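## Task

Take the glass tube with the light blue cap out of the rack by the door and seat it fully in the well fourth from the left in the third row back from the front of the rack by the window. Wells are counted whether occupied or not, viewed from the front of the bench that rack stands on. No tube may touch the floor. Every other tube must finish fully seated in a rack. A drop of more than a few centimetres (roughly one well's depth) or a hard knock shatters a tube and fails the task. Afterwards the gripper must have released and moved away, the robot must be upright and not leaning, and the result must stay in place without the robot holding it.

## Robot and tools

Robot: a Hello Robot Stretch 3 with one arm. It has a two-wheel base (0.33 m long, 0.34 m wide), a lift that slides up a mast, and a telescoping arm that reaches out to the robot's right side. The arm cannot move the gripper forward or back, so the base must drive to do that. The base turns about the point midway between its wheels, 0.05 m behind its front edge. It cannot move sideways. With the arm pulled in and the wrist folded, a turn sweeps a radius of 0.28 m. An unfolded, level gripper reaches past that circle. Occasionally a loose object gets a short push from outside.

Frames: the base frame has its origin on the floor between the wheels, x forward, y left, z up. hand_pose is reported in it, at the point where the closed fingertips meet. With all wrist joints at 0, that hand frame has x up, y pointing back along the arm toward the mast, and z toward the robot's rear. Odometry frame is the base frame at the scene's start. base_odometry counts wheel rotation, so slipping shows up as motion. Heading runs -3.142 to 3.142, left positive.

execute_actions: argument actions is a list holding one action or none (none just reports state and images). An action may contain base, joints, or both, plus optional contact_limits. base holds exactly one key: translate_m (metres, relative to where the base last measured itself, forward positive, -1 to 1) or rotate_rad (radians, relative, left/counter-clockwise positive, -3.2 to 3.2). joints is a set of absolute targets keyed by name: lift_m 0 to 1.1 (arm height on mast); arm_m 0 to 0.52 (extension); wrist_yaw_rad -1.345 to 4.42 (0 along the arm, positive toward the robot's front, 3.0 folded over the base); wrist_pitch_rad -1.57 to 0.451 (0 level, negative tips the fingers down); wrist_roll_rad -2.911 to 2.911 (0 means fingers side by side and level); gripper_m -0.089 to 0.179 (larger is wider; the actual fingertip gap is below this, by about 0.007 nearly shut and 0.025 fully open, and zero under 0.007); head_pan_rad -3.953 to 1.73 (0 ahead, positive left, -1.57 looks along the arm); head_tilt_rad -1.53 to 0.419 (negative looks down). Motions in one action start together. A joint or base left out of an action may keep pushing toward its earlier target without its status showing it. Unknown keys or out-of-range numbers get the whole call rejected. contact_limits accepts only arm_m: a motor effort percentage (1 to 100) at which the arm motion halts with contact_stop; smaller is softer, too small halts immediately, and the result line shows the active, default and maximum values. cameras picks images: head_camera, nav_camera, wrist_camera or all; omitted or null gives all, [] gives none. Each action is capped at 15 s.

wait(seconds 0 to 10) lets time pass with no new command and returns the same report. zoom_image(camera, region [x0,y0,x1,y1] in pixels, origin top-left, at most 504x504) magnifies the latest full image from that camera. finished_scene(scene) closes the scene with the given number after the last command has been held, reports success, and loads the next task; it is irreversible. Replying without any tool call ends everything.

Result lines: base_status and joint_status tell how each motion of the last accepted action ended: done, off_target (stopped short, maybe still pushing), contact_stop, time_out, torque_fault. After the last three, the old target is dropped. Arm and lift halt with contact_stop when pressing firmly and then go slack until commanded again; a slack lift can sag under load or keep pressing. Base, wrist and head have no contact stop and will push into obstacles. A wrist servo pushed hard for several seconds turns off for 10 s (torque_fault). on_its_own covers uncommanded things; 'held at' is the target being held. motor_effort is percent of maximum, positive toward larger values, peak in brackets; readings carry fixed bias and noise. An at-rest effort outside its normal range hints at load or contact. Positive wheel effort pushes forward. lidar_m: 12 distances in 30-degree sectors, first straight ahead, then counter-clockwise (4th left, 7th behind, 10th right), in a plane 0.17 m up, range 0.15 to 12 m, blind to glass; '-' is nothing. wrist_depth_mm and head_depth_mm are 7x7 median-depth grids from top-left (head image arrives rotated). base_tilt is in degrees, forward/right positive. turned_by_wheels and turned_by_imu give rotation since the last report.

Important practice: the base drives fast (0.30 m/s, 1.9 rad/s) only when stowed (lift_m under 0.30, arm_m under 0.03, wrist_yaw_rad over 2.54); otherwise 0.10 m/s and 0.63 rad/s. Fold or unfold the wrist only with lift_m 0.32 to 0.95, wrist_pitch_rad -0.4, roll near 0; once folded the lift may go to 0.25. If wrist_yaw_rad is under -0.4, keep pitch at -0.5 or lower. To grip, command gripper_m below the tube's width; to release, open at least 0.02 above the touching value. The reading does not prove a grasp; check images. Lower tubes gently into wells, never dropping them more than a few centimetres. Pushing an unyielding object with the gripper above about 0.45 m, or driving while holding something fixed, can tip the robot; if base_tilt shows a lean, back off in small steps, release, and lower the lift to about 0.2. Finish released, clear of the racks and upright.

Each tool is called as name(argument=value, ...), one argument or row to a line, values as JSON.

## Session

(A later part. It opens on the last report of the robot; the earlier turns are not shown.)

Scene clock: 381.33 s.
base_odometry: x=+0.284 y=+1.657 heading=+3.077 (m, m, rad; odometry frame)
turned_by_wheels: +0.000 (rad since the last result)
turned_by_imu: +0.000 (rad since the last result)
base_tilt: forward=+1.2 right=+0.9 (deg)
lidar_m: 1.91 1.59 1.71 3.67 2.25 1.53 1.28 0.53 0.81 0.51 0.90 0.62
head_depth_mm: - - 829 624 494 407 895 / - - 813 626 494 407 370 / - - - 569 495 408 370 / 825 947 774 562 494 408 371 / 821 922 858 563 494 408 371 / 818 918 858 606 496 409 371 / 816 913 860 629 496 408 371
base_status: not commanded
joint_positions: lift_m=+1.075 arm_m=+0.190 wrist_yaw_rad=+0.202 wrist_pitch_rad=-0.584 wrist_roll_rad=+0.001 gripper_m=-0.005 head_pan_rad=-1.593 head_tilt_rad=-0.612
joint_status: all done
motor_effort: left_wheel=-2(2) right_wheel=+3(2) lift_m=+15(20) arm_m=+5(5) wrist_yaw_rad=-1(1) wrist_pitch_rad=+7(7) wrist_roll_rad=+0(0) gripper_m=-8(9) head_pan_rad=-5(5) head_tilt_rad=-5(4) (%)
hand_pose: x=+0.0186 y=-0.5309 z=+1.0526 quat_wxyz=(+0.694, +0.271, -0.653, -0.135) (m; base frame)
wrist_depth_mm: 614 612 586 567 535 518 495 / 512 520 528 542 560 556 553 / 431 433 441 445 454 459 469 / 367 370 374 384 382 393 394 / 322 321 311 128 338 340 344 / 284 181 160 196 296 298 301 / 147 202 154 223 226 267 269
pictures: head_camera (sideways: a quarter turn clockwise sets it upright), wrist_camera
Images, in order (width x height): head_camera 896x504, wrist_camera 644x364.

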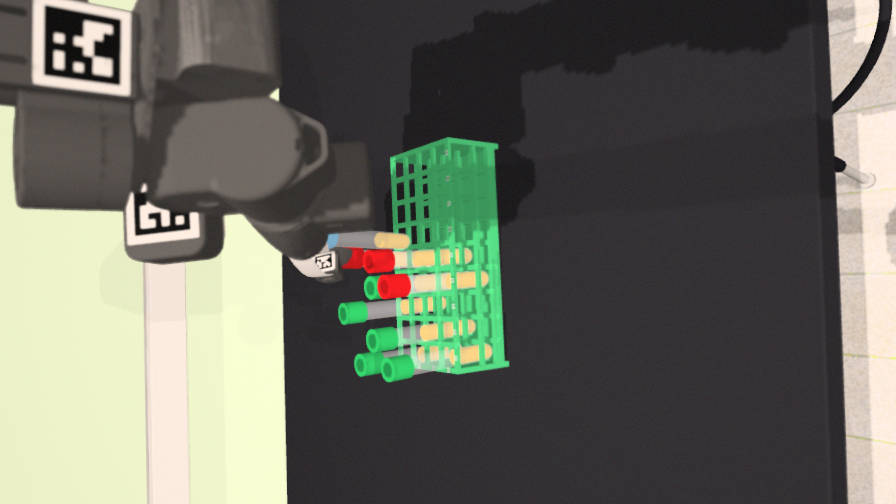

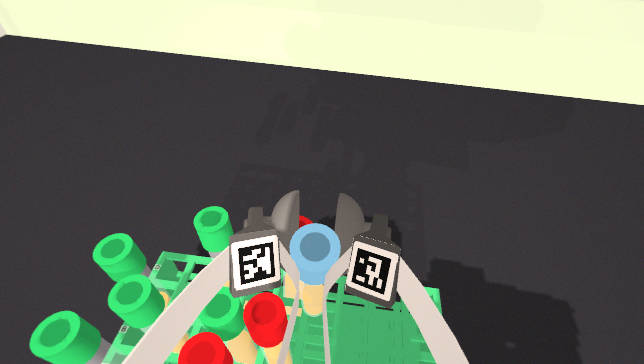

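execute_actions(
  actions=[
    {"joints":{"lift_m":1.1}},
  ],
  cameras=["head_camera","wrist_camera"],
)

zoom_image(
  camera="head_camera",
  region=[300,130,510,330],
)

Scene clock: 383.03 s.
base_odometry: x=+0.284 y=+1.657 heading=+3.077 (m, m, rad; odometry frame)
turned_by_wheels: +0.000 (rad since the last result)
turned_by_imu: +0.000 (rad since the last result)
base_tilt: forward=+1.3 right=+1.0 (deg)
lidar_m: 1.91 1.60 1.70 3.67 2.26 1.54 1.29 0.53 0.80 0.51 0.90 0.61
head_depth_mm: - 979 853 625 493 407 897 / - - 852 626 493 408 370 / - - 772 570 494 408 370 / 813 926 648 570 495 408 371 / 823 921 858 563 495 408 371 / 818 919 859 605 495 408 371 / 816 914 861 630 495 409 370
base_status: not commanded
joint_positions: lift_m=+1.100 arm_m=+0.190 wrist_yaw_rad=+0.202 wrist_pitch_rad=-0.584 wrist_roll_rad=+0.001 gripper_m=-0.005 head_pan_rad=-1.593 head_tilt_rad=-0.612
joint_status: all done
motor_effort: left_wheel=-2(2) right_wheel=+2(2) lift_m=+25(26) arm_m=+5(6) wrist_yaw_rad=-1(2) wrist_pitch_rad=+7(7) wrist_roll_rad=+0(0) gripper_m=-9(10) head_pan_rad=-5(5) head_tilt_rad=-5(5) (%)
hand_pose: x=+0.0186 y=-0.5310 z=+1.0770 quat_wxyz=(+0.694, +0.271, -0.653, -0.135) (m; base frame)
wrist_depth_mm: 648 614 594 554 536 515 496 / 551 563 591 597 580 573 558 / 469 480 479 492 491 499 504 / 403 406 407 417 425 424 426 / 349 352 357 129 367 369 372 / 310 265 271 224 325 323 329 / 279 227 176 247 251 290 293
pictures: head_camera (sideways: a quarter turn clockwise sets it upright), wrist_camera
Images, in order (width x height): head_camera 896x504, wrist_camera 644x364.

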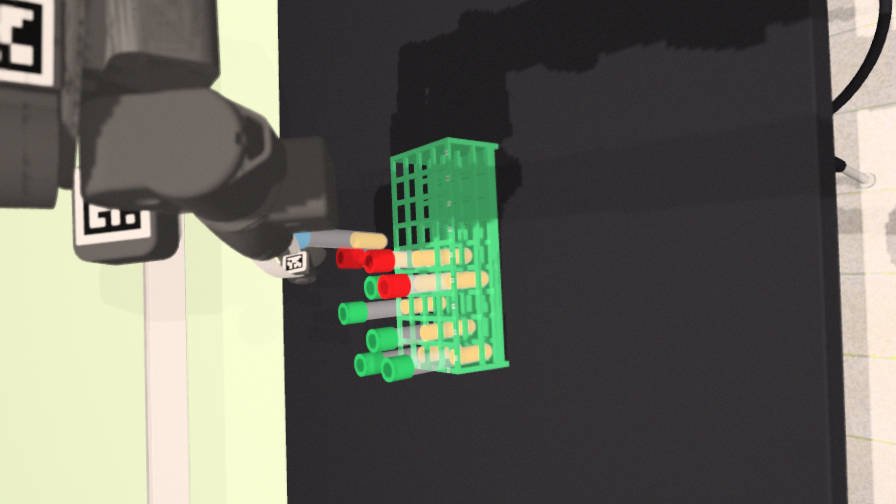

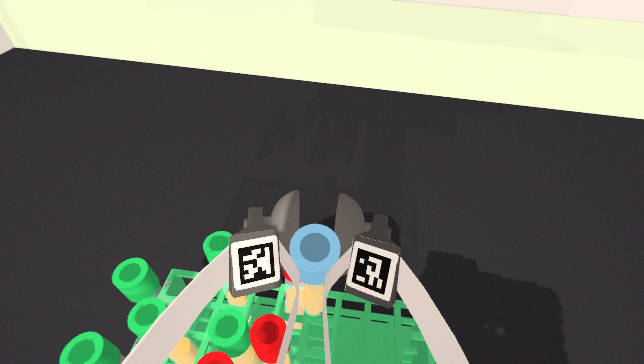

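Region (300, 130, 510, 330) of head_camera's 896x504 image, scaled by 2.400, with more detail than that image has; it fills the top 480 rows of this view, and the rest is white.

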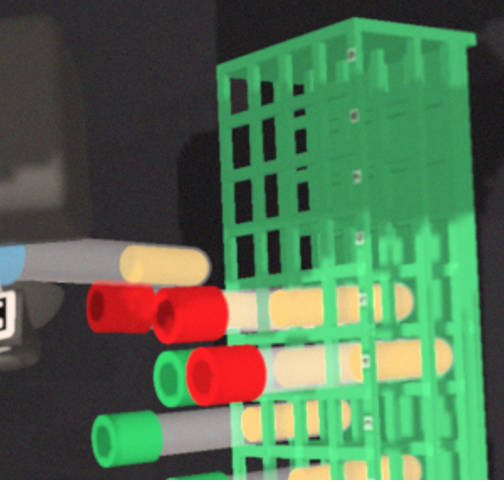

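execute_actions(
  actions=[
    {"base":{"translate_m":-0.027}},
  ],
  cameras=["head_camera","wrist_camera"],
)

zoom_image(
  camera="head_camera",
  region=[340,160,510,300],
)

Scene clock: 386.17 s.
base_odometry: x=+0.311 y=+1.655 heading=+3.077 (m, m, rad; odometry frame)
turned_by_wheels: +0.000 (rad since the last result)
turned_by_imu: +0.000 (rad since the last result)
base_tilt: forward=+1.2 right=+0.9 (deg)
lidar_m: 0.67 1.61 1.74 3.06 2.21 1.51 1.25 0.52 0.52 0.50 0.90 0.64
head_depth_mm: - 982 851 625 493 407 889 / - - 849 626 494 407 949 / - - 774 582 493 408 1116 / 815 929 774 570 495 408 371 / 823 926 857 563 495 408 371 / 820 922 857 564 495 408 371 / 818 916 861 629 496 409 371
base_status: done
joint_positions: lift_m=+1.100 arm_m=+0.190 wrist_yaw_rad=+0.202 wrist_pitch_rad=-0.584 wrist_roll_rad=+0.001 gripper_m=-0.005 head_pan_rad=-1.593 head_tilt_rad=-0.612
joint_status: not commanded
motor_effort: left_wheel=-2(9) right_wheel=+2(5) lift_m=+25(25) arm_m=+5(6) wrist_yaw_rad=-1(2) wrist_pitch_rad=+7(7) wrist_roll_rad=+0(0) gripper_m=-9(9) head_pan_rad=-4(5) head_tilt_rad=-6(5) (%)
hand_pose: x=+0.0186 y=-0.5310 z=+1.0770 quat_wxyz=(+0.694, +0.271, -0.653, -0.135) (m; base frame)
wrist_depth_mm: 640 615 593 570 540 517 504 / 565 572 582 591 595 583 549 / 467 472 477 494 500 507 511 / 402 405 411 413 417 424 438 / 346 350 353 128 363 368 372 / 307 248 248 225 322 322 326 / 181 223 212 243 277 293 289
pictures: head_camera (sideways: a quarter turn clockwise sets it upright), wrist_camera
Images, in order (width x height): head_camera 896x504, wrist_camera 644x364.

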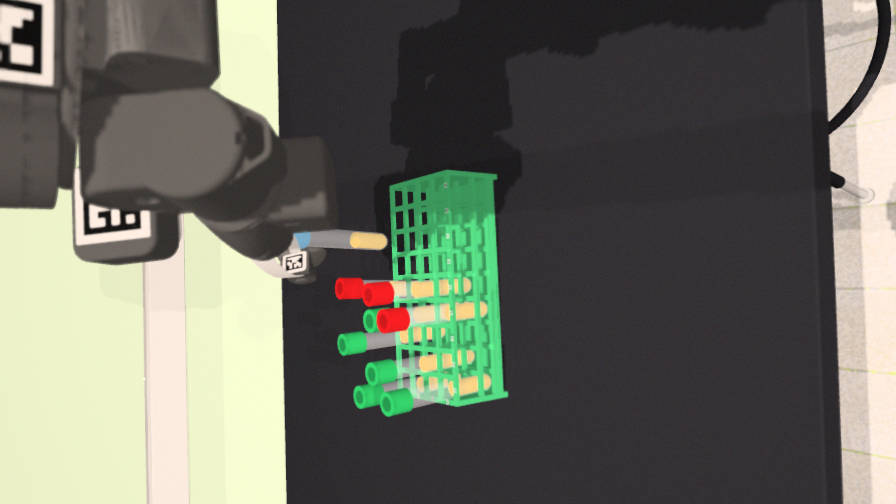

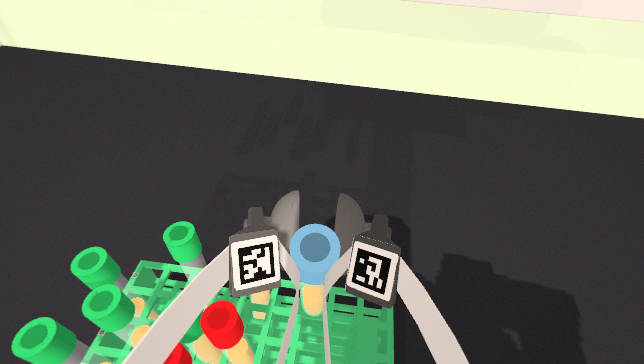

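Region (340, 160, 510, 300) of head_camera's 896x504 image, scaled by 2.965, with more detail than that image has; it fills the top 415 rows of this view, and the rest is white.

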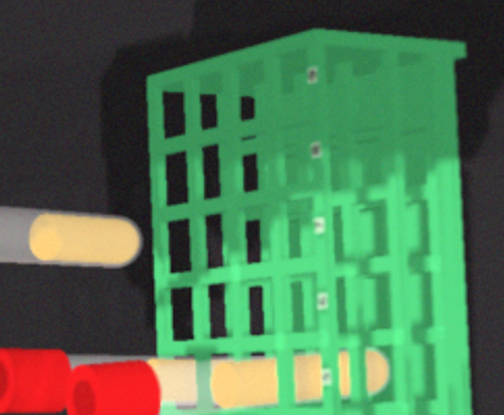

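execute_actions(
  actions=[
    {"joints":{"arm_m":0.183,"lift_m":1.075}},
  ],
  cameras=["head_camera"],
)

zoom_image(
  camera="head_camera",
  region=[340,160,510,300],
)

Scene clock: 388.10 s.
base_odometry: x=+0.311 y=+1.655 heading=+3.077 (m, m, rad; odometry frame)
turned_by_wheels: +0.000 (rad since the last result)
turned_by_imu: +0.000 (rad since the last result)
base_tilt: forward=+1.3 right=+0.9 (deg)
lidar_m: 0.66 1.60 1.74 3.05 2.21 1.51 1.25 0.52 0.51 0.50 0.90 0.64
head_depth_mm: - - 810 625 494 407 889 / - - 812 626 494 407 946 / - - - 582 494 407 1115 / 828 946 856 570 494 408 371 / 824 925 857 564 495 408 371 / 823 921 859 565 495 409 371 / 819 916 863 627 496 408 371
base_status: not commanded
joint_positions: lift_m=+1.075 arm_m=+0.183 wrist_yaw_rad=+0.202 wrist_pitch_rad=-0.584 wrist_roll_rad=+0.001 gripper_m=-0.005 head_pan_rad=-1.593 head_tilt_rad=-0.612
joint_status: all done
motor_effort: left_wheel=-2(2) right_wheel=+2(2) lift_m=+16(21) arm_m=-7(6) wrist_yaw_rad=-1(2) wrist_pitch_rad=+7(7) wrist_roll_rad=+0(0) gripper_m=-9(9) head_pan_rad=-4(5) head_tilt_rad=-4(5) (%)
hand_pose: x=+0.0186 y=-0.5248 z=+1.0526 quat_wxyz=(+0.694, +0.271, -0.653, -0.135) (m; base frame)
wrist_depth_mm: 617 615 599 570 537 528 512 / 517 521 538 543 556 557 560 / 428 437 438 453 452 463 468 / 367 368 378 384 384 392 394 / 309 312 315 128 336 338 342 / 276 182 225 212 297 295 301 / 209 203 202 230 247 269 269
pictures: head_camera (sideways: a quarter turn clockwise sets it upright)
Images, in order (width x height): head_camera 896x504.

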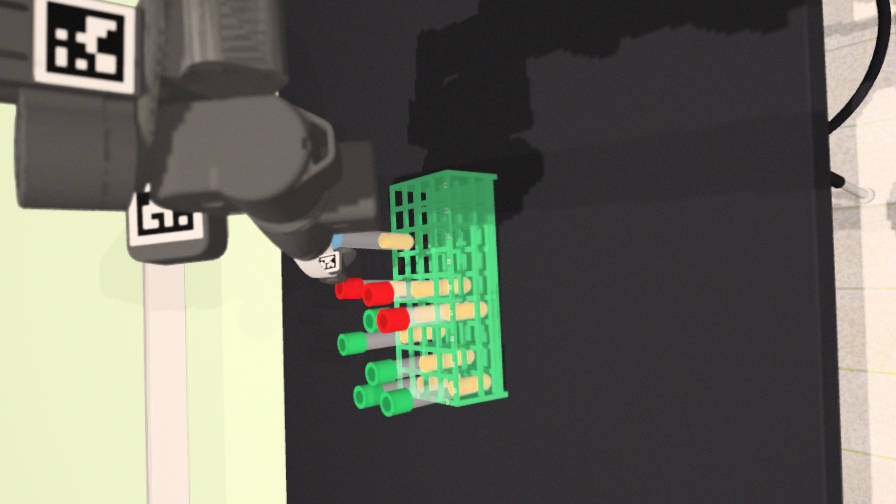

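Region (340, 160, 510, 300) of head_camera's 896x504 image, scaled by 2.965, with more detail than that image has; it fills the top 415 rows of this view, and the rest is white.

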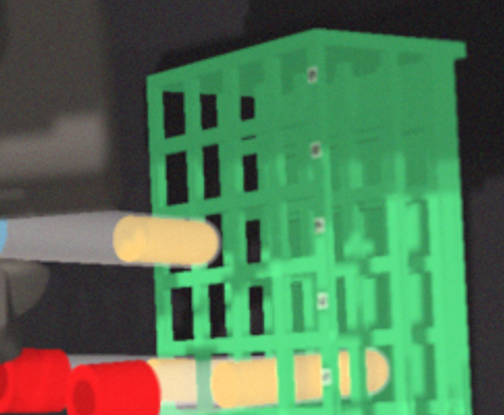

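execute_actions(
  actions=[
    {"joints":{"lift_m":1.068}},
  ],
  cameras=["head_camera"],
)

zoom_image(
  camera="head_camera",
  region=[380,190,500,290],
)

Scene clock: 389.40 s.
base_odometry: x=+0.311 y=+1.655 heading=+3.077 (m, m, rad; odometry frame)
turned_by_wheels: +0.000 (rad since the last result)
turned_by_imu: +0.000 (rad since the last result)
base_tilt: forward=+1.1 right=+0.9 (deg)
lidar_m: 0.67 1.61 1.75 3.04 2.21 1.51 1.25 0.51 0.51 0.50 0.90 0.64
head_depth_mm: - - 809 624 493 406 891 / - - 777 625 494 407 948 / 800 - - 580 495 408 1117 / 826 925 903 570 494 409 371 / 824 925 858 564 495 409 371 / 822 919 859 563 494 409 371 / 818 919 861 630 496 408 371
base_status: not commanded
joint_positions: lift_m=+1.068 arm_m=+0.183 wrist_yaw_rad=+0.202 wrist_pitch_rad=-0.584 wrist_roll_rad=+0.001 gripper_m=-0.005 head_pan_rad=-1.593 head_tilt_rad=-0.612
joint_status: all done
motor_effort: left_wheel=-2(2) right_wheel=+3(3) lift_m=+16(16) arm_m=-7(7) wrist_yaw_rad=-1(1) wrist_pitch_rad=+7(7) wrist_roll_rad=+0(1) gripper_m=-9(8) head_pan_rad=-5(4) head_tilt_rad=-5(5) (%)
hand_pose: x=+0.0186 y=-0.5248 z=+1.0456 quat_wxyz=(+0.694, +0.271, -0.653, -0.135) (m; base frame)
wrist_depth_mm: 619 599 585 577 551 530 500 / 505 510 521 540 535 558 558 / 422 419 425 439 443 456 449 / 355 363 363 369 374 383 385 / 297 306 315 128 328 330 332 / 270 170 166 209 288 290 295 / 208 201 201 225 238 261 262
pictures: head_camera (sideways: a quarter turn clockwise sets it upright)
Images, in order (width x height): head_camera 896x504.

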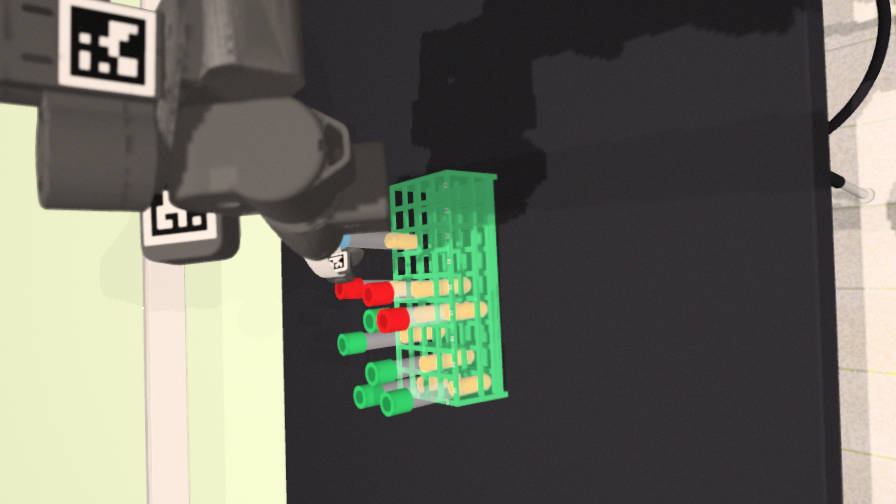

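Region (380, 190, 500, 290) of head_camera's 896x504 image, scaled by 4.200, with more detail than that image has.

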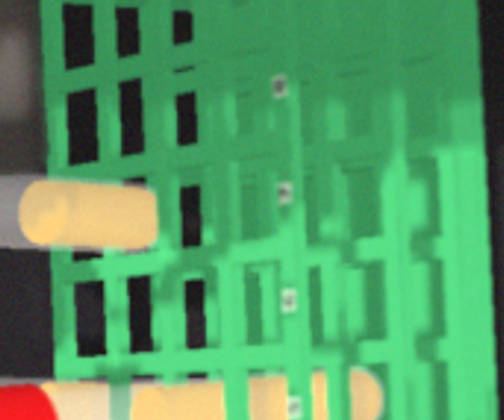

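execute_actions(
  actions=[
    {"joints":{"lift_m":1.050}},
  ],
  cameras=["head_camera"],
)

execute_actions(
  actions=[
    {"joints":{"lift_m":1.036}},
  ],
  cameras=["head_camera","wrist_camera"],
)

zoom_image(
  camera="head_camera",
  region=[380,190,500,290],
)

Scene clock: 391.73 s.
base_odometry: x=+0.311 y=+1.655 heading=+3.077 (m, m, rad; odometry frame)
turned_by_wheels: +0.000 (rad since the last result)
turned_by_imu: +0.000 (rad since the last result)
base_tilt: forward=+1.3 right=+0.8 (deg)
lidar_m: 0.67 1.61 1.75 3.05 2.22 1.51 1.25 0.51 0.51 0.50 0.90 0.64
head_depth_mm: - - 757 626 493 406 889 / 809 - - 626 494 407 947 / 817 - - 562 494 408 1119 / 829 883 903 570 496 408 371 / 825 923 858 563 495 409 371 / 824 920 860 563 496 408 371 / 817 916 860 629 495 409 371
base_status: not commanded
joint_positions: lift_m=+1.050 arm_m=+0.183 wrist_yaw_rad=+0.202 wrist_pitch_rad=-0.576 wrist_roll_rad=+0.001 gripper_m=-0.005 head_pan_rad=-1.593 head_tilt_rad=-0.612
joint_status: all done
motor_effort: left_wheel=-2(1) right_wheel=+2(2) lift_m=+15(16) arm_m=-7(6) wrist_yaw_rad=-1(1) wrist_pitch_rad=+3(7) wrist_roll_rad=+0(0) gripper_m=-9(9) head_pan_rad=-5(5) head_tilt_rad=-5(5) (%)
hand_pose: x=+0.0189 y=-0.5261 z=+1.0292 quat_wxyz=(+0.695, +0.268, -0.654, -0.132) (m; base frame)
wrist_depth_mm: 604 607 577 566 544 523 505 / 486 485 496 507 522 532 531 / 391 400 407 414 422 429 427 / 337 329 347 352 353 359 370 / 163 235 231 128 309 314 314 / 248 144 195 197 272 272 276 / 186 179 189 212 223 242 249
pictures: head_camera (sideways: a quarter turn clockwise sets it upright)
Images, in order (width x height): head_camera 896x504.

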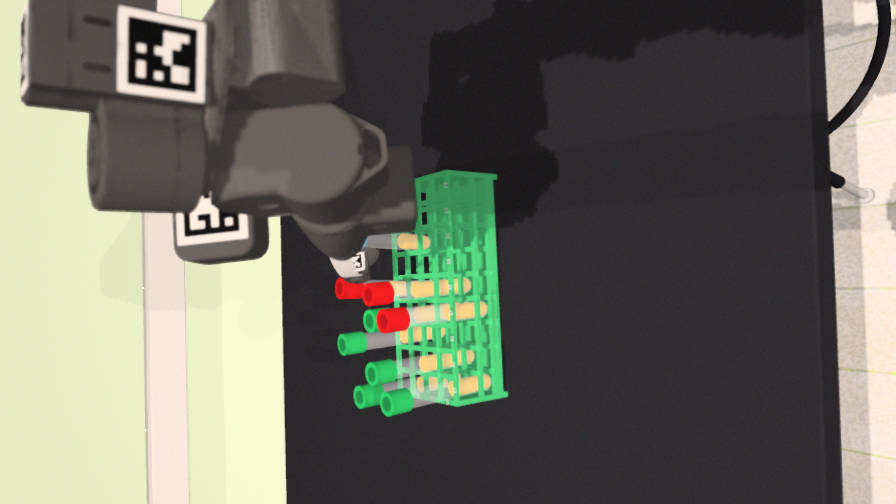

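Scene clock: 392.60 s.
base_odometry: x=+0.311 y=+1.655 heading=+3.077 (m, m, rad; odometry frame)
turned_by_wheels: +0.000 (rad since the last result)
turned_by_imu: +0.000 (rad since the last result)
base_tilt: forward=+1.3 right=+0.9 (deg)
lidar_m: 0.67 1.61 1.74 3.05 2.21 1.51 1.25 0.51 0.51 0.50 0.90 0.64
head_depth_mm: 813 - - 624 493 407 892 / 821 - - 626 495 408 947 / 832 - - 563 495 408 1118 / 826 884 905 570 495 408 371 / 825 926 858 562 495 408 371 / 822 921 859 564 496 408 371 / 817 917 863 628 496 409 371
base_status: not commanded
joint_positions: lift_m=+1.037 arm_m=+0.183 wrist_yaw_rad=+0.202 wrist_pitch_rad=-0.548 wrist_roll_rad=+0.001 gripper_m=-0.005 head_pan_rad=-1.593 head_tilt_rad=-0.612
joint_status: all done
motor_effort: left_wheel=-3(3) right_wheel=+3(3) lift_m=+12(11) arm_m=-6(7) wrist_yaw_rad=-1(1) wrist_pitch_rad=-11(12) wrist_roll_rad=+0(0) gripper_m=-8(8) head_pan_rad=-5(5) head_tilt_rad=-5(5) (%)
hand_pose: x=+0.0197 y=-0.5303 z=+1.0212 quat_wxyz=(+0.696, +0.259, -0.658, -0.122) (m; base frame)
wrist_depth_mm: 608 591 584 557 545 523 502 / 488 492 504 517 521 545 540 / 392 398 405 411 422 426 438 / 335 314 332 350 350 358 363 / 150 227 291 125 302 306 310 / 202 135 187 191 263 268 271 / 179 127 179 204 190 236 240
pictures: head_camera (sideways: a quarter turn clockwise sets it upright), wrist_camera
Images, in order (width x height): head_camera 896x504, wrist_camera 644x364.

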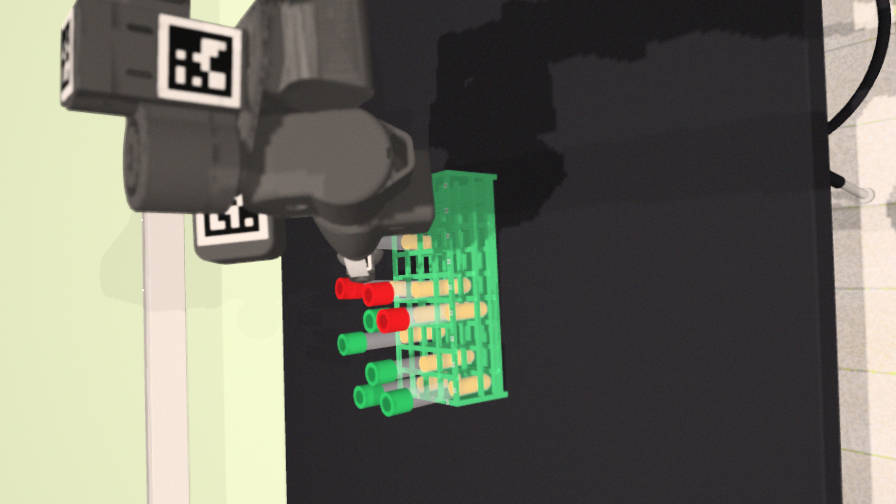

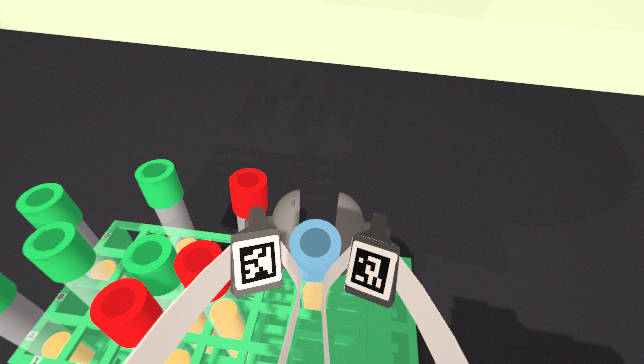

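Region (380, 190, 500, 290) of head_camera's 896x504 image, scaled by 4.200, with more detail than that image has.

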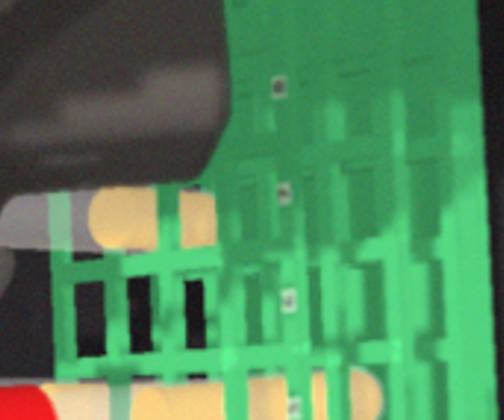

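execute_actions(
  actions=[
    {"joints":{"lift_m":1.050}},
  ],
  cameras=[],
)

execute_actions(
  actions=[
    {"joints":{"gripper_m":0.019,"arm_m":0.180}},
  ],
  cameras=["head_camera","wrist_camera"],
)

Scene clock: 394.47 s.
base_odometry: x=+0.311 y=+1.655 heading=+3.077 (m, m, rad; odometry frame)
turned_by_wheels: +0.000 (rad since the last result)
turned_by_imu: +0.000 (rad since the last result)
base_tilt: forward=+1.3 right=+0.8 (deg)
lidar_m: 0.67 1.62 1.75 3.06 2.21 1.51 1.25 0.51 0.51 0.50 0.90 0.64
head_depth_mm: - - 755 623 493 407 886 / 806 - - 624 493 407 947 / 817 - - 570 495 407 1118 / 830 879 904 570 495 408 371 / 824 924 859 564 494 408 371 / 821 920 860 559 495 409 371 / 817 917 860 629 495 408 371
base_status: not commanded
joint_positions: lift_m=+1.050 arm_m=+0.183 wrist_yaw_rad=+0.202 wrist_pitch_rad=-0.578 wrist_roll_rad=+0.001 gripper_m=-0.005 head_pan_rad=-1.593 head_tilt_rad=-0.612
joint_status: all done
motor_effort: left_wheel=-3(3) right_wheel=+3(3) lift_m=+25(24) arm_m=-6(5) wrist_yaw_rad=-1(1) wrist_pitch_rad=+4(11) wrist_roll_rad=+0(0) gripper_m=-10(9) head_pan_rad=-6(5) head_tilt_rad=-5(5) (%)
hand_pose: x=+0.0188 y=-0.5256 z=+1.0282 quat_wxyz=(+0.695, +0.269, -0.654, -0.133) (m; base frame)
wrist_depth_mm: 605 596 587 567 550 523 505 / 480 481 489 505 515 527 533 / 394 398 403 406 413 424 426 / 335 329 340 353 354 357 365 / 163 235 261 127 305 311 315 / 247 142 195 199 271 273 273 / 185 173 185 214 227 243 244
pictures: none
No camera images: the call's "cameras" was empty. Leave "cameras" out to get every camera's image.

Scene clock: 395.20 s.
base_odometry: x=+0.311 y=+1.655 heading=+3.077 (m, m, rad; odometry frame)
turned_by_wheels: +0.000 (rad since the last result)
turned_by_imu: +0.000 (rad since the last result)
base_tilt: forward=+1.3 right=+0.9 (deg)
lidar_m: 0.67 1.61 1.74 3.04 2.21 1.51 1.25 0.52 0.51 0.50 0.90 0.64
head_depth_mm: - - 754 625 493 407 888 / 809 - - 625 494 407 948 / 820 - - 569 494 408 1114 / 827 883 904 571 495 408 371 / 823 925 859 563 495 408 371 / 820 920 860 558 495 409 371 / 820 912 859 630 495 408 371
base_status: not commanded
joint_positions: lift_m=+1.050 arm_m=+0.180 wrist_yaw_rad=+0.202 wrist_pitch_rad=-0.578 wrist_roll_rad=+0.001 gripper_m=+0.019 head_pan_rad=-1.593 head_tilt_rad=-0.612
joint_status: all done
motor_effort: left_wheel=-2(2) right_wheel=+3(3) lift_m=+25(25) arm_m=-7(5) wrist_yaw_rad=-2(1) wrist_pitch_rad=+4(4) wrist_roll_rad=+0(0) gripper_m=-2(85) head_pan_rad=-5(5) head_tilt_rad=-5(5) (%)
hand_pose: x=+0.0188 y=-0.5228 z=+1.0282 quat_wxyz=(+0.695, +0.269, -0.654, -0.133) (m; base frame)
wrist_depth_mm: 602 603 587 573 549 523 512 / 476 478 488 495 504 524 539 / 385 403 407 410 420 425 428 / 336 327 335 349 354 358 366 / 161 233 265 128 309 309 315 / 248 144 184 195 270 273 274 / 185 179 187 211 221 244 245
pictures: head_camera (sideways: a quarter turn clockwise sets it upright), wrist_camera
Images, in order (width x height): head_camera 896x504, wrist_camera 644x364.

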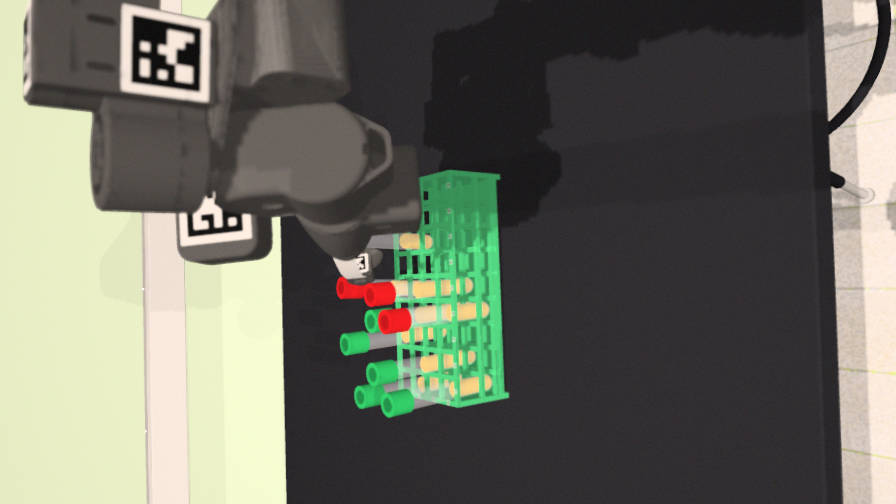

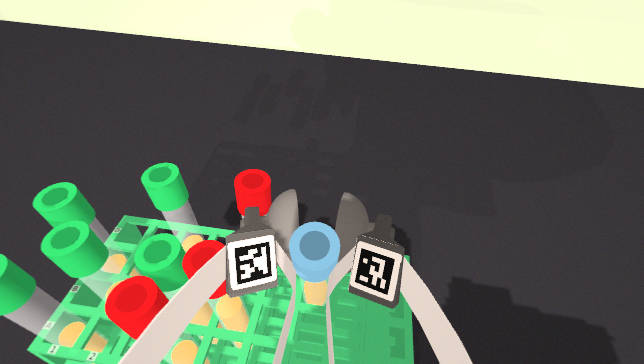

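execute_actions(
  actions=[
    {"joints":{"gripper_m":0.024,"lift_m":1.054}},
  ],
  cameras=["head_camera","wrist_camera"],
)

zoom_image(
  camera="head_camera",
  region=[320,190,500,340],
)

Scene clock: 396.30 s.
base_odometry: x=+0.311 y=+1.655 heading=+3.077 (m, m, rad; odometry frame)
turned_by_wheels: +0.000 (rad since the last result)
turned_by_imu: +0.000 (rad since the last result)
base_tilt: forward=+1.3 right=+0.9 (deg)
lidar_m: 0.67 1.61 1.74 3.03 2.21 1.50 1.25 0.51 0.51 0.50 0.90 0.64
head_depth_mm: - - 770 625 493 407 891 / 809 - - 625 494 407 944 / 816 - - 576 494 407 1118 / 828 885 902 570 495 408 371 / 825 923 858 562 495 408 371 / 820 920 856 557 495 408 371 / 818 915 863 628 496 408 371
base_status: not commanded
joint_positions: lift_m=+1.054 arm_m=+0.180 wrist_yaw_rad=+0.202 wrist_pitch_rad=-0.583 wrist_roll_rad=+0.001 gripper_m=+0.024 head_pan_rad=-1.593 head_tilt_rad=-0.612
joint_status: all done
motor_effort: left_wheel=-3(3) right_wheel=+3(2) lift_m=+25(28) arm_m=-7(7) wrist_yaw_rad=-1(1) wrist_pitch_rad=+6(8) wrist_roll_rad=+0(0) gripper_m=+0(35) head_pan_rad=-5(5) head_tilt_rad=-5(5) (%)
hand_pose: x=+0.0186 y=-0.5219 z=+1.0311 quat_wxyz=(+0.694, +0.271, -0.653, -0.135) (m; base frame)
wrist_depth_mm: 604 597 587 569 550 528 502 / 472 486 490 502 506 520 544 / 395 401 412 412 420 424 434 / 340 330 344 351 357 361 368 / 172 236 307 131 310 310 318 / 250 147 191 197 274 274 278 / 188 183 189 212 225 247 249
pictures: head_camera (sideways: a quarter turn clockwise sets it upright), wrist_camera
Images, in order (width x height): head_camera 896x504, wrist_camera 644x364.

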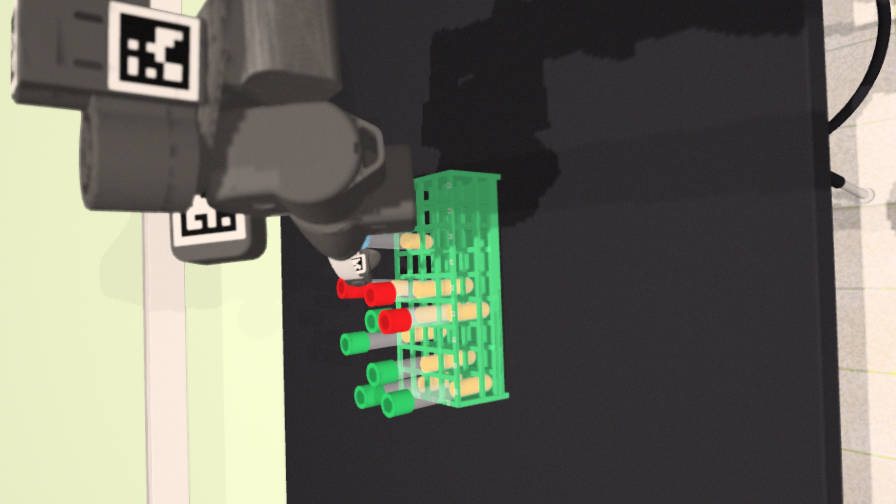

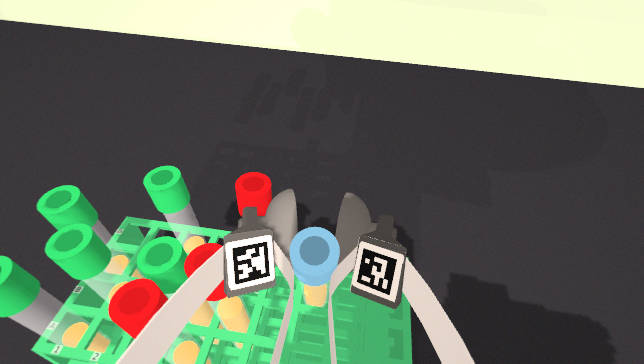

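Region (320, 190, 500, 340) of head_camera's 896x504 image, scaled by 2.800, with more detail than that image has.

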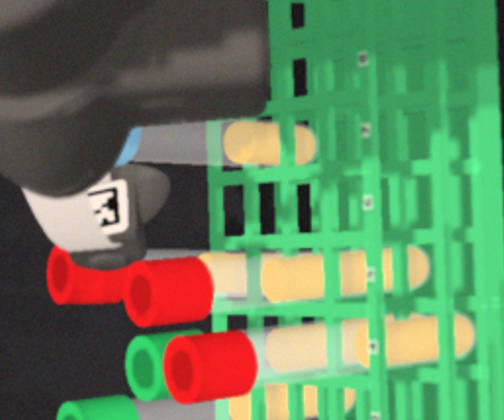

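execute_actions(
  actions=[
    {"joints":{"gripper_m":0.017}},
  ],
  cameras=[],
)

execute_actions(
  actions=[
    {"joints":{"arm_m":0.172}},
  ],
  cameras=["head_camera","wrist_camera"],
)

Scene clock: 397.77 s.
base_odometry: x=+0.311 y=+1.655 heading=+3.077 (m, m, rad; odometry frame)
turned_by_wheels: +0.000 (rad since the last result)
turned_by_imu: +0.000 (rad since the last result)
base_tilt: forward=+1.4 right=+1.0 (deg)
lidar_m: 0.67 1.61 1.74 3.04 2.22 1.51 1.25 0.51 0.51 0.50 0.90 0.64
head_depth_mm: - - 771 625 493 407 890 / 810 - - 626 493 407 948 / 817 - - 581 494 408 1119 / 829 883 903 570 495 408 371 / 825 927 857 561 495 408 371 / 821 918 859 556 495 409 371 / 820 917 859 628 496 408 371
base_status: not commanded
joint_positions: lift_m=+1.054 arm_m=+0.180 wrist_yaw_rad=+0.202 wrist_pitch_rad=-0.584 wrist_roll_rad=+0.001 gripper_m=+0.017 head_pan_rad=-1.593 head_tilt_rad=-0.612
joint_status: all done
motor_effort: left_wheel=-2(3) right_wheel=+3(3) lift_m=+25(25) arm_m=-8(7) wrist_yaw_rad=-1(1) wrist_pitch_rad=+7(7) wrist_roll_rad=+0(0) gripper_m=-2(44) head_pan_rad=-4(5) head_tilt_rad=-5(5) (%)
hand_pose: x=+0.0186 y=-0.5218 z=+1.0309 quat_wxyz=(+0.694, +0.271, -0.653, -0.135) (m; base frame)
wrist_depth_mm: 590 599 589 570 546 524 508 / 485 484 482 498 513 524 536 / 397 399 413 414 416 423 439 / 340 332 344 350 356 355 360 / 169 235 267 129 308 315 315 / 249 145 191 199 270 275 278 / 188 180 188 211 224 246 248
pictures: none
No camera images: the call's "cameras" was empty. Leave "cameras" out to get every camera's image.

Scene clock: 398.53 s.
base_odometry: x=+0.311 y=+1.655 heading=+3.077 (m, m, rad; odometry frame)
turned_by_wheels: +0.000 (rad since the last result)
turned_by_imu: +0.000 (rad since the last result)
base_tilt: forward=+1.2 right=+0.9 (deg)
lidar_m: 0.67 1.60 1.74 3.05 2.21 1.51 1.26 0.52 0.51 0.50 0.90 0.64
head_depth_mm: - - 754 625 493 407 889 / 808 - - 626 493 408 946 / 816 - - 556 494 407 1117 / 829 883 905 556 494 408 370 / 825 924 857 549 495 408 371 / 822 922 862 555 495 409 371 / 818 915 858 629 496 409 371
base_status: not commanded
joint_positions: lift_m=+1.054 arm_m=+0.172 wrist_yaw_rad=+0.202 wrist_pitch_rad=-0.584 wrist_roll_rad=+0.001 gripper_m=+0.017 head_pan_rad=-1.593 head_tilt_rad=-0.612
joint_status: all done
motor_effort: left_wheel=-2(3) right_wheel=+2(3) lift_m=+25(25) arm_m=-7(6) wrist_yaw_rad=-1(1) wrist_pitch_rad=+7(7) wrist_roll_rad=+0(0) gripper_m=-3(2) head_pan_rad=-5(5) head_tilt_rad=-5(5) (%)
hand_pose: x=+0.0186 y=-0.5138 z=+1.0309 quat_wxyz=(+0.694, +0.271, -0.653, -0.135) (m; base frame)
wrist_depth_mm: 597 606 595 585 554 533 519 / 476 486 494 494 502 522 532 / 393 400 407 414 417 421 438 / 337 333 339 350 355 360 361 / 279 230 233 129 307 310 315 / 250 148 191 198 272 273 276 / 195 185 190 206 224 247 248
pictures: head_camera (sideways: a quarter turn clockwise sets it upright), wrist_camera
Images, in order (width x height): head_camera 896x504, wrist_camera 644x364.

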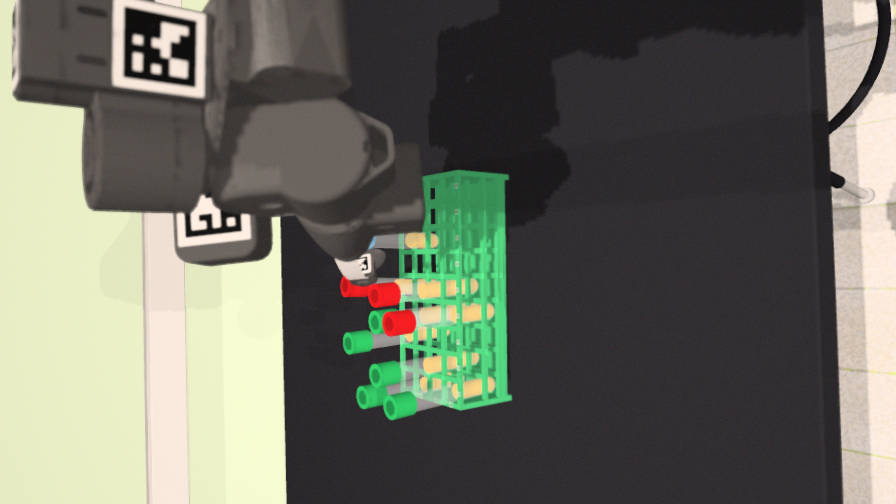

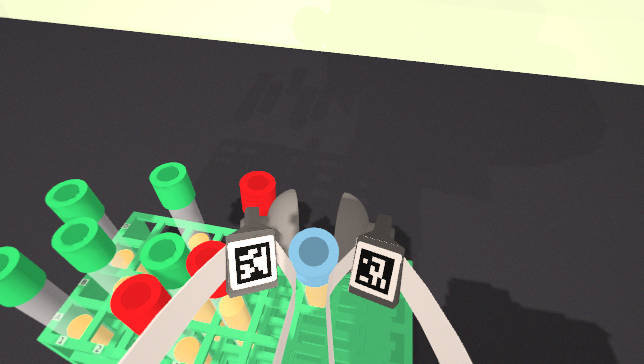

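execute_actions(
  actions=[
    {"joints":{"lift_m":1.044}},
  ],
  cameras=["head_camera","wrist_camera"],
)

zoom_image(
  camera="head_camera",
  region=[320,190,500,340],
)

Scene clock: 399.97 s.
base_odometry: x=+0.311 y=+1.655 heading=+3.077 (m, m, rad; odometry frame)
turned_by_wheels: +0.000 (rad since the last result)
turned_by_imu: +0.000 (rad since the last result)
base_tilt: forward=+1.3 right=+0.9 (deg)
lidar_m: 0.66 1.61 1.74 3.05 2.21 1.51 1.25 0.51 0.51 0.50 0.90 0.64
head_depth_mm: 804 - - 625 494 407 889 / 814 - - 626 494 408 946 / 826 - - 559 495 408 1118 / 828 880 904 556 495 408 371 / 825 926 857 550 494 408 371 / 821 920 858 554 495 409 371 / 816 919 860 629 496 409 371
base_status: not commanded
joint_positions: lift_m=+1.044 arm_m=+0.172 wrist_yaw_rad=+0.201 wrist_pitch_rad=-0.575 wrist_roll_rad=+0.001 gripper_m=+0.017 head_pan_rad=-1.593 head_tilt_rad=-0.612
joint_status: all done
motor_effort: left_wheel=-3(2) right_wheel=+3(3) lift_m=+15(19) arm_m=-7(7) wrist_yaw_rad=-1(1) wrist_pitch_rad=+2(7) wrist_roll_rad=+0(1) gripper_m=-1(3) head_pan_rad=-5(5) head_tilt_rad=-5(4) (%)
hand_pose: x=+0.0188 y=-0.5152 z=+1.0234 quat_wxyz=(+0.695, +0.268, -0.654, -0.132) (m; base frame)
wrist_depth_mm: 581 596 581 579 554 535 521 / 466 478 491 489 506 512 535 / 385 387 404 404 416 417 421 / 323 315 330 347 344 350 353 / 152 222 228 125 303 303 308 / 245 139 184 192 262 266 272 / 185 178 186 206 193 242 241
pictures: head_camera (sideways: a quarter turn clockwise sets it upright), wrist_camera
Images, in order (width x height): head_camera 896x504, wrist_camera 644x364.

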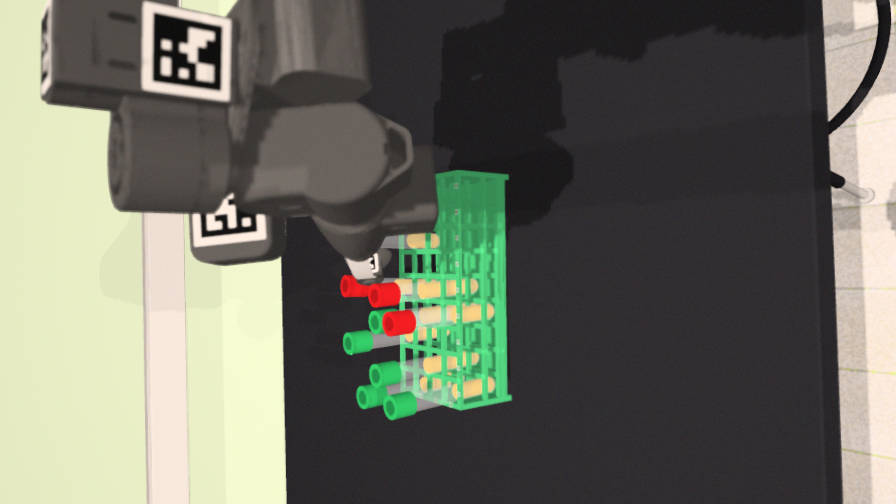

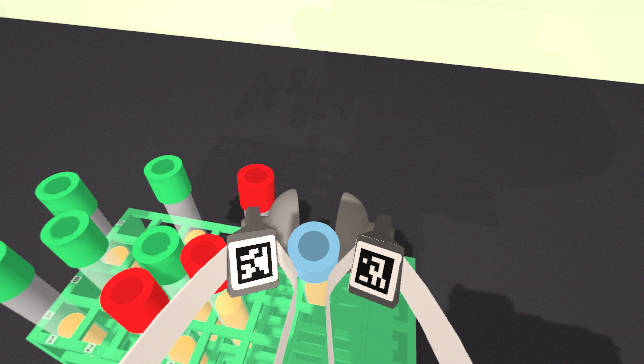

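Region (320, 190, 500, 340) of head_camera's 896x504 image, scaled by 2.800, with more detail than that image has.

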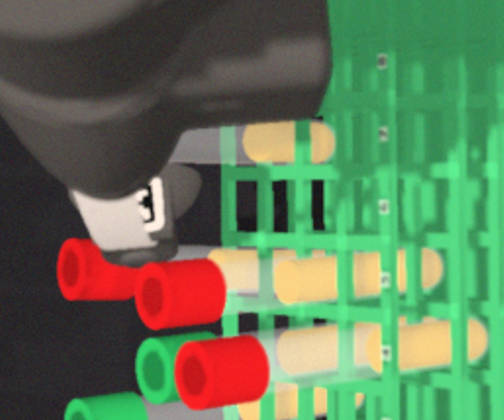

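execute_actions(
  actions=[
    {"base":{"translate_m":0.006},"joints":{"lift_m":1.052}},
  ],
  cameras=["head_camera","wrist_camera"],
)

zoom_image(
  camera="head_camera",
  region=[320,190,500,340],
)

Scene clock: 401.60 s.
base_odometry: x=+0.305 y=+1.655 heading=+3.076 (m, m, rad; odometry frame)
turned_by_wheels: +0.000 (rad since the last result)
turned_by_imu: +0.000 (rad since the last result)
base_tilt: forward=+1.3 right=+0.9 (deg)
lidar_m: 0.66 1.61 1.73 3.04 2.22 1.52 1.26 0.52 0.52 0.50 0.90 0.64
head_depth_mm: - - 757 625 493 407 889 / 811 - - 626 494 407 947 / 818 - - 555 494 407 371 / 826 881 902 555 494 408 370 / 826 923 856 547 495 408 371 / 820 921 858 557 496 408 371 / 817 916 861 629 495 408 371
base_status: done
joint_positions: lift_m=+1.052 arm_m=+0.172 wrist_yaw_rad=+0.199 wrist_pitch_rad=-0.581 wrist_roll_rad=+0.001 gripper_m=+0.017 head_pan_rad=-1.593 head_tilt_rad=-0.612
joint_status: all done
motor_effort: left_wheel=-4(6) right_wheel=+4(7) lift_m=+25(26) arm_m=-8(7) wrist_yaw_rad=+1(1) wrist_pitch_rad=+5(7) wrist_roll_rad=+0(0) gripper_m=-3(3) head_pan_rad=-6(6) head_tilt_rad=-5(5) (%)
hand_pose: x=+0.0183 y=-0.5144 z=+1.0296 quat_wxyz=(+0.694, +0.269, -0.654, -0.135) (m; base frame)
wrist_depth_mm: 597 605 596 575 555 534 519 / 474 481 491 500 510 524 538 / 400 397 412 408 415 429 427 / 337 330 337 352 356 359 361 / 279 232 296 127 309 308 312 / 249 150 182 196 272 274 275 / 198 182 187 210 209 246 246
pictures: head_camera (sideways: a quarter turn clockwise sets it upright), wrist_camera
Images, in order (width x height): head_camera 896x504, wrist_camera 644x364.

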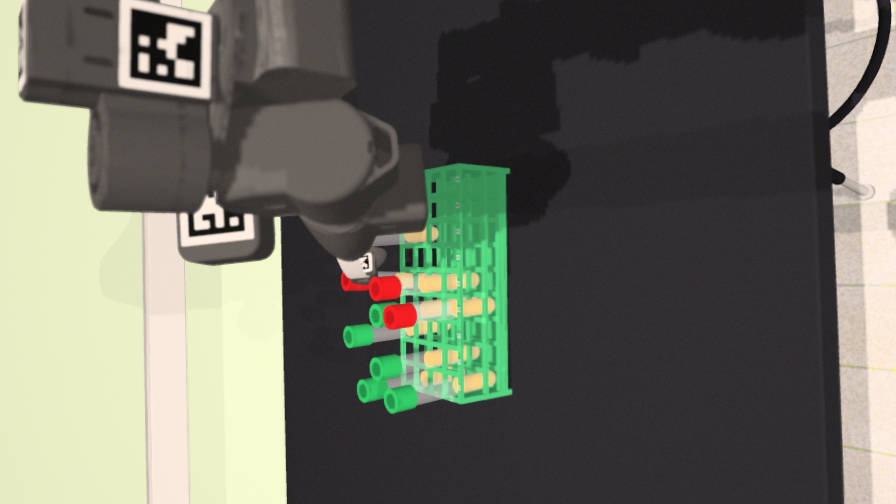

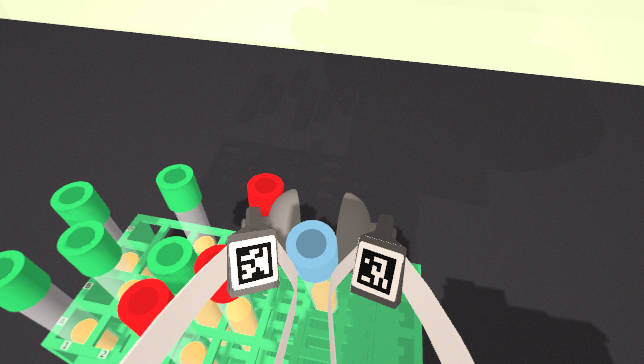

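Region (320, 190, 500, 340) of head_camera's 896x504 image, scaled by 2.800, with more detail than that image has.

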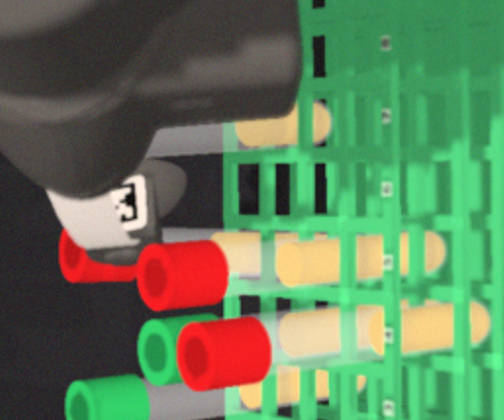

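execute_actions(
  actions=[
    {"joints":{"gripper_m":0.027}},
  ],
  cameras=["head_camera","wrist_camera"],
)

Scene clock: 402.53 s.
base_odometry: x=+0.305 y=+1.655 heading=+3.076 (m, m, rad; odometry frame)
turned_by_wheels: +0.000 (rad since the last result)
turned_by_imu: +0.000 (rad since the last result)
base_tilt: forward=+1.3 right=+0.9 (deg)
lidar_m: 0.66 1.60 1.74 3.05 2.22 1.51 1.26 0.52 0.52 0.50 0.90 0.64
head_depth_mm: - - 757 626 494 407 890 / 814 - - 626 493 407 947 / 819 - - 556 494 408 370 / 826 882 901 555 494 408 371 / 825 924 857 547 494 408 371 / 820 919 859 557 495 409 371 / 819 913 861 628 495 409 371
base_status: not commanded
joint_positions: lift_m=+1.052 arm_m=+0.172 wrist_yaw_rad=+0.199 wrist_pitch_rad=-0.581 wrist_roll_rad=+0.001 gripper_m=+0.027 head_pan_rad=-1.593 head_tilt_rad=-0.612
joint_status: all done
motor_effort: left_wheel=-3(3) right_wheel=+3(3) lift_m=+25(25) arm_m=-7(7) wrist_yaw_rad=+1(1) wrist_pitch_rad=+6(5) wrist_roll_rad=+0(0) gripper_m=+1(52) head_pan_rad=-4(5) head_tilt_rad=-4(5) (%)
hand_pose: x=+0.0183 y=-0.5144 z=+1.0296 quat_wxyz=(+0.694, +0.269, -0.654, -0.135) (m; base frame)
wrist_depth_mm: 598 598 597 583 563 528 508 / 472 480 489 504 507 512 541 / 394 402 410 410 418 425 432 / 333 328 339 348 353 357 368 / 279 229 291 215 307 310 312 / 255 153 187 197 270 275 273 / 199 183 187 212 209 243 248
pictures: head_camera (sideways: a quarter turn clockwise sets it upright), wrist_camera
Images, in order (width x height): head_camera 896x504, wrist_camera 644x364.

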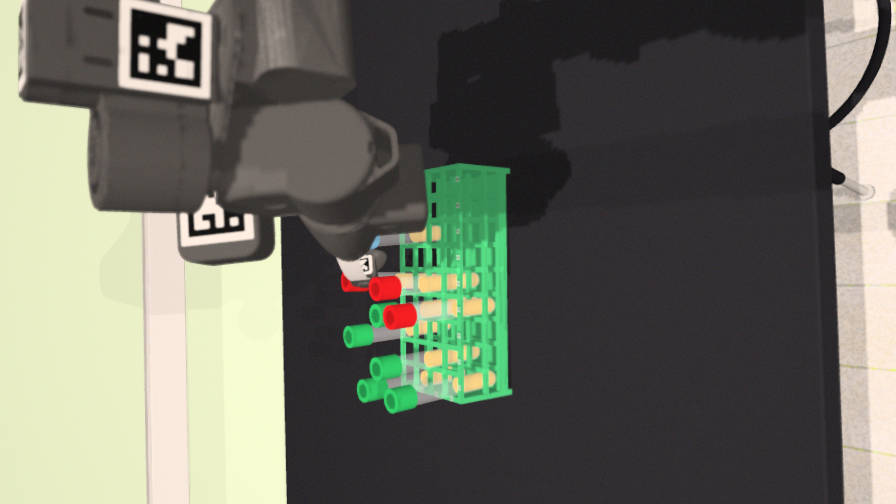

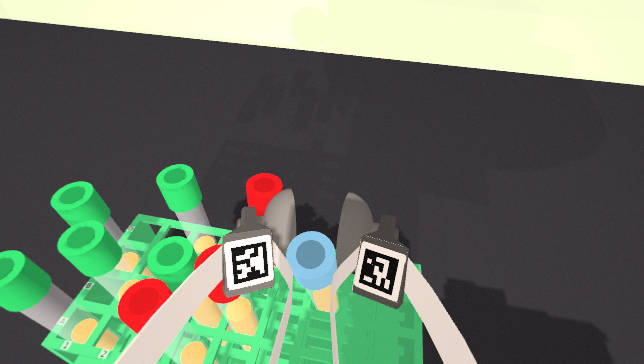

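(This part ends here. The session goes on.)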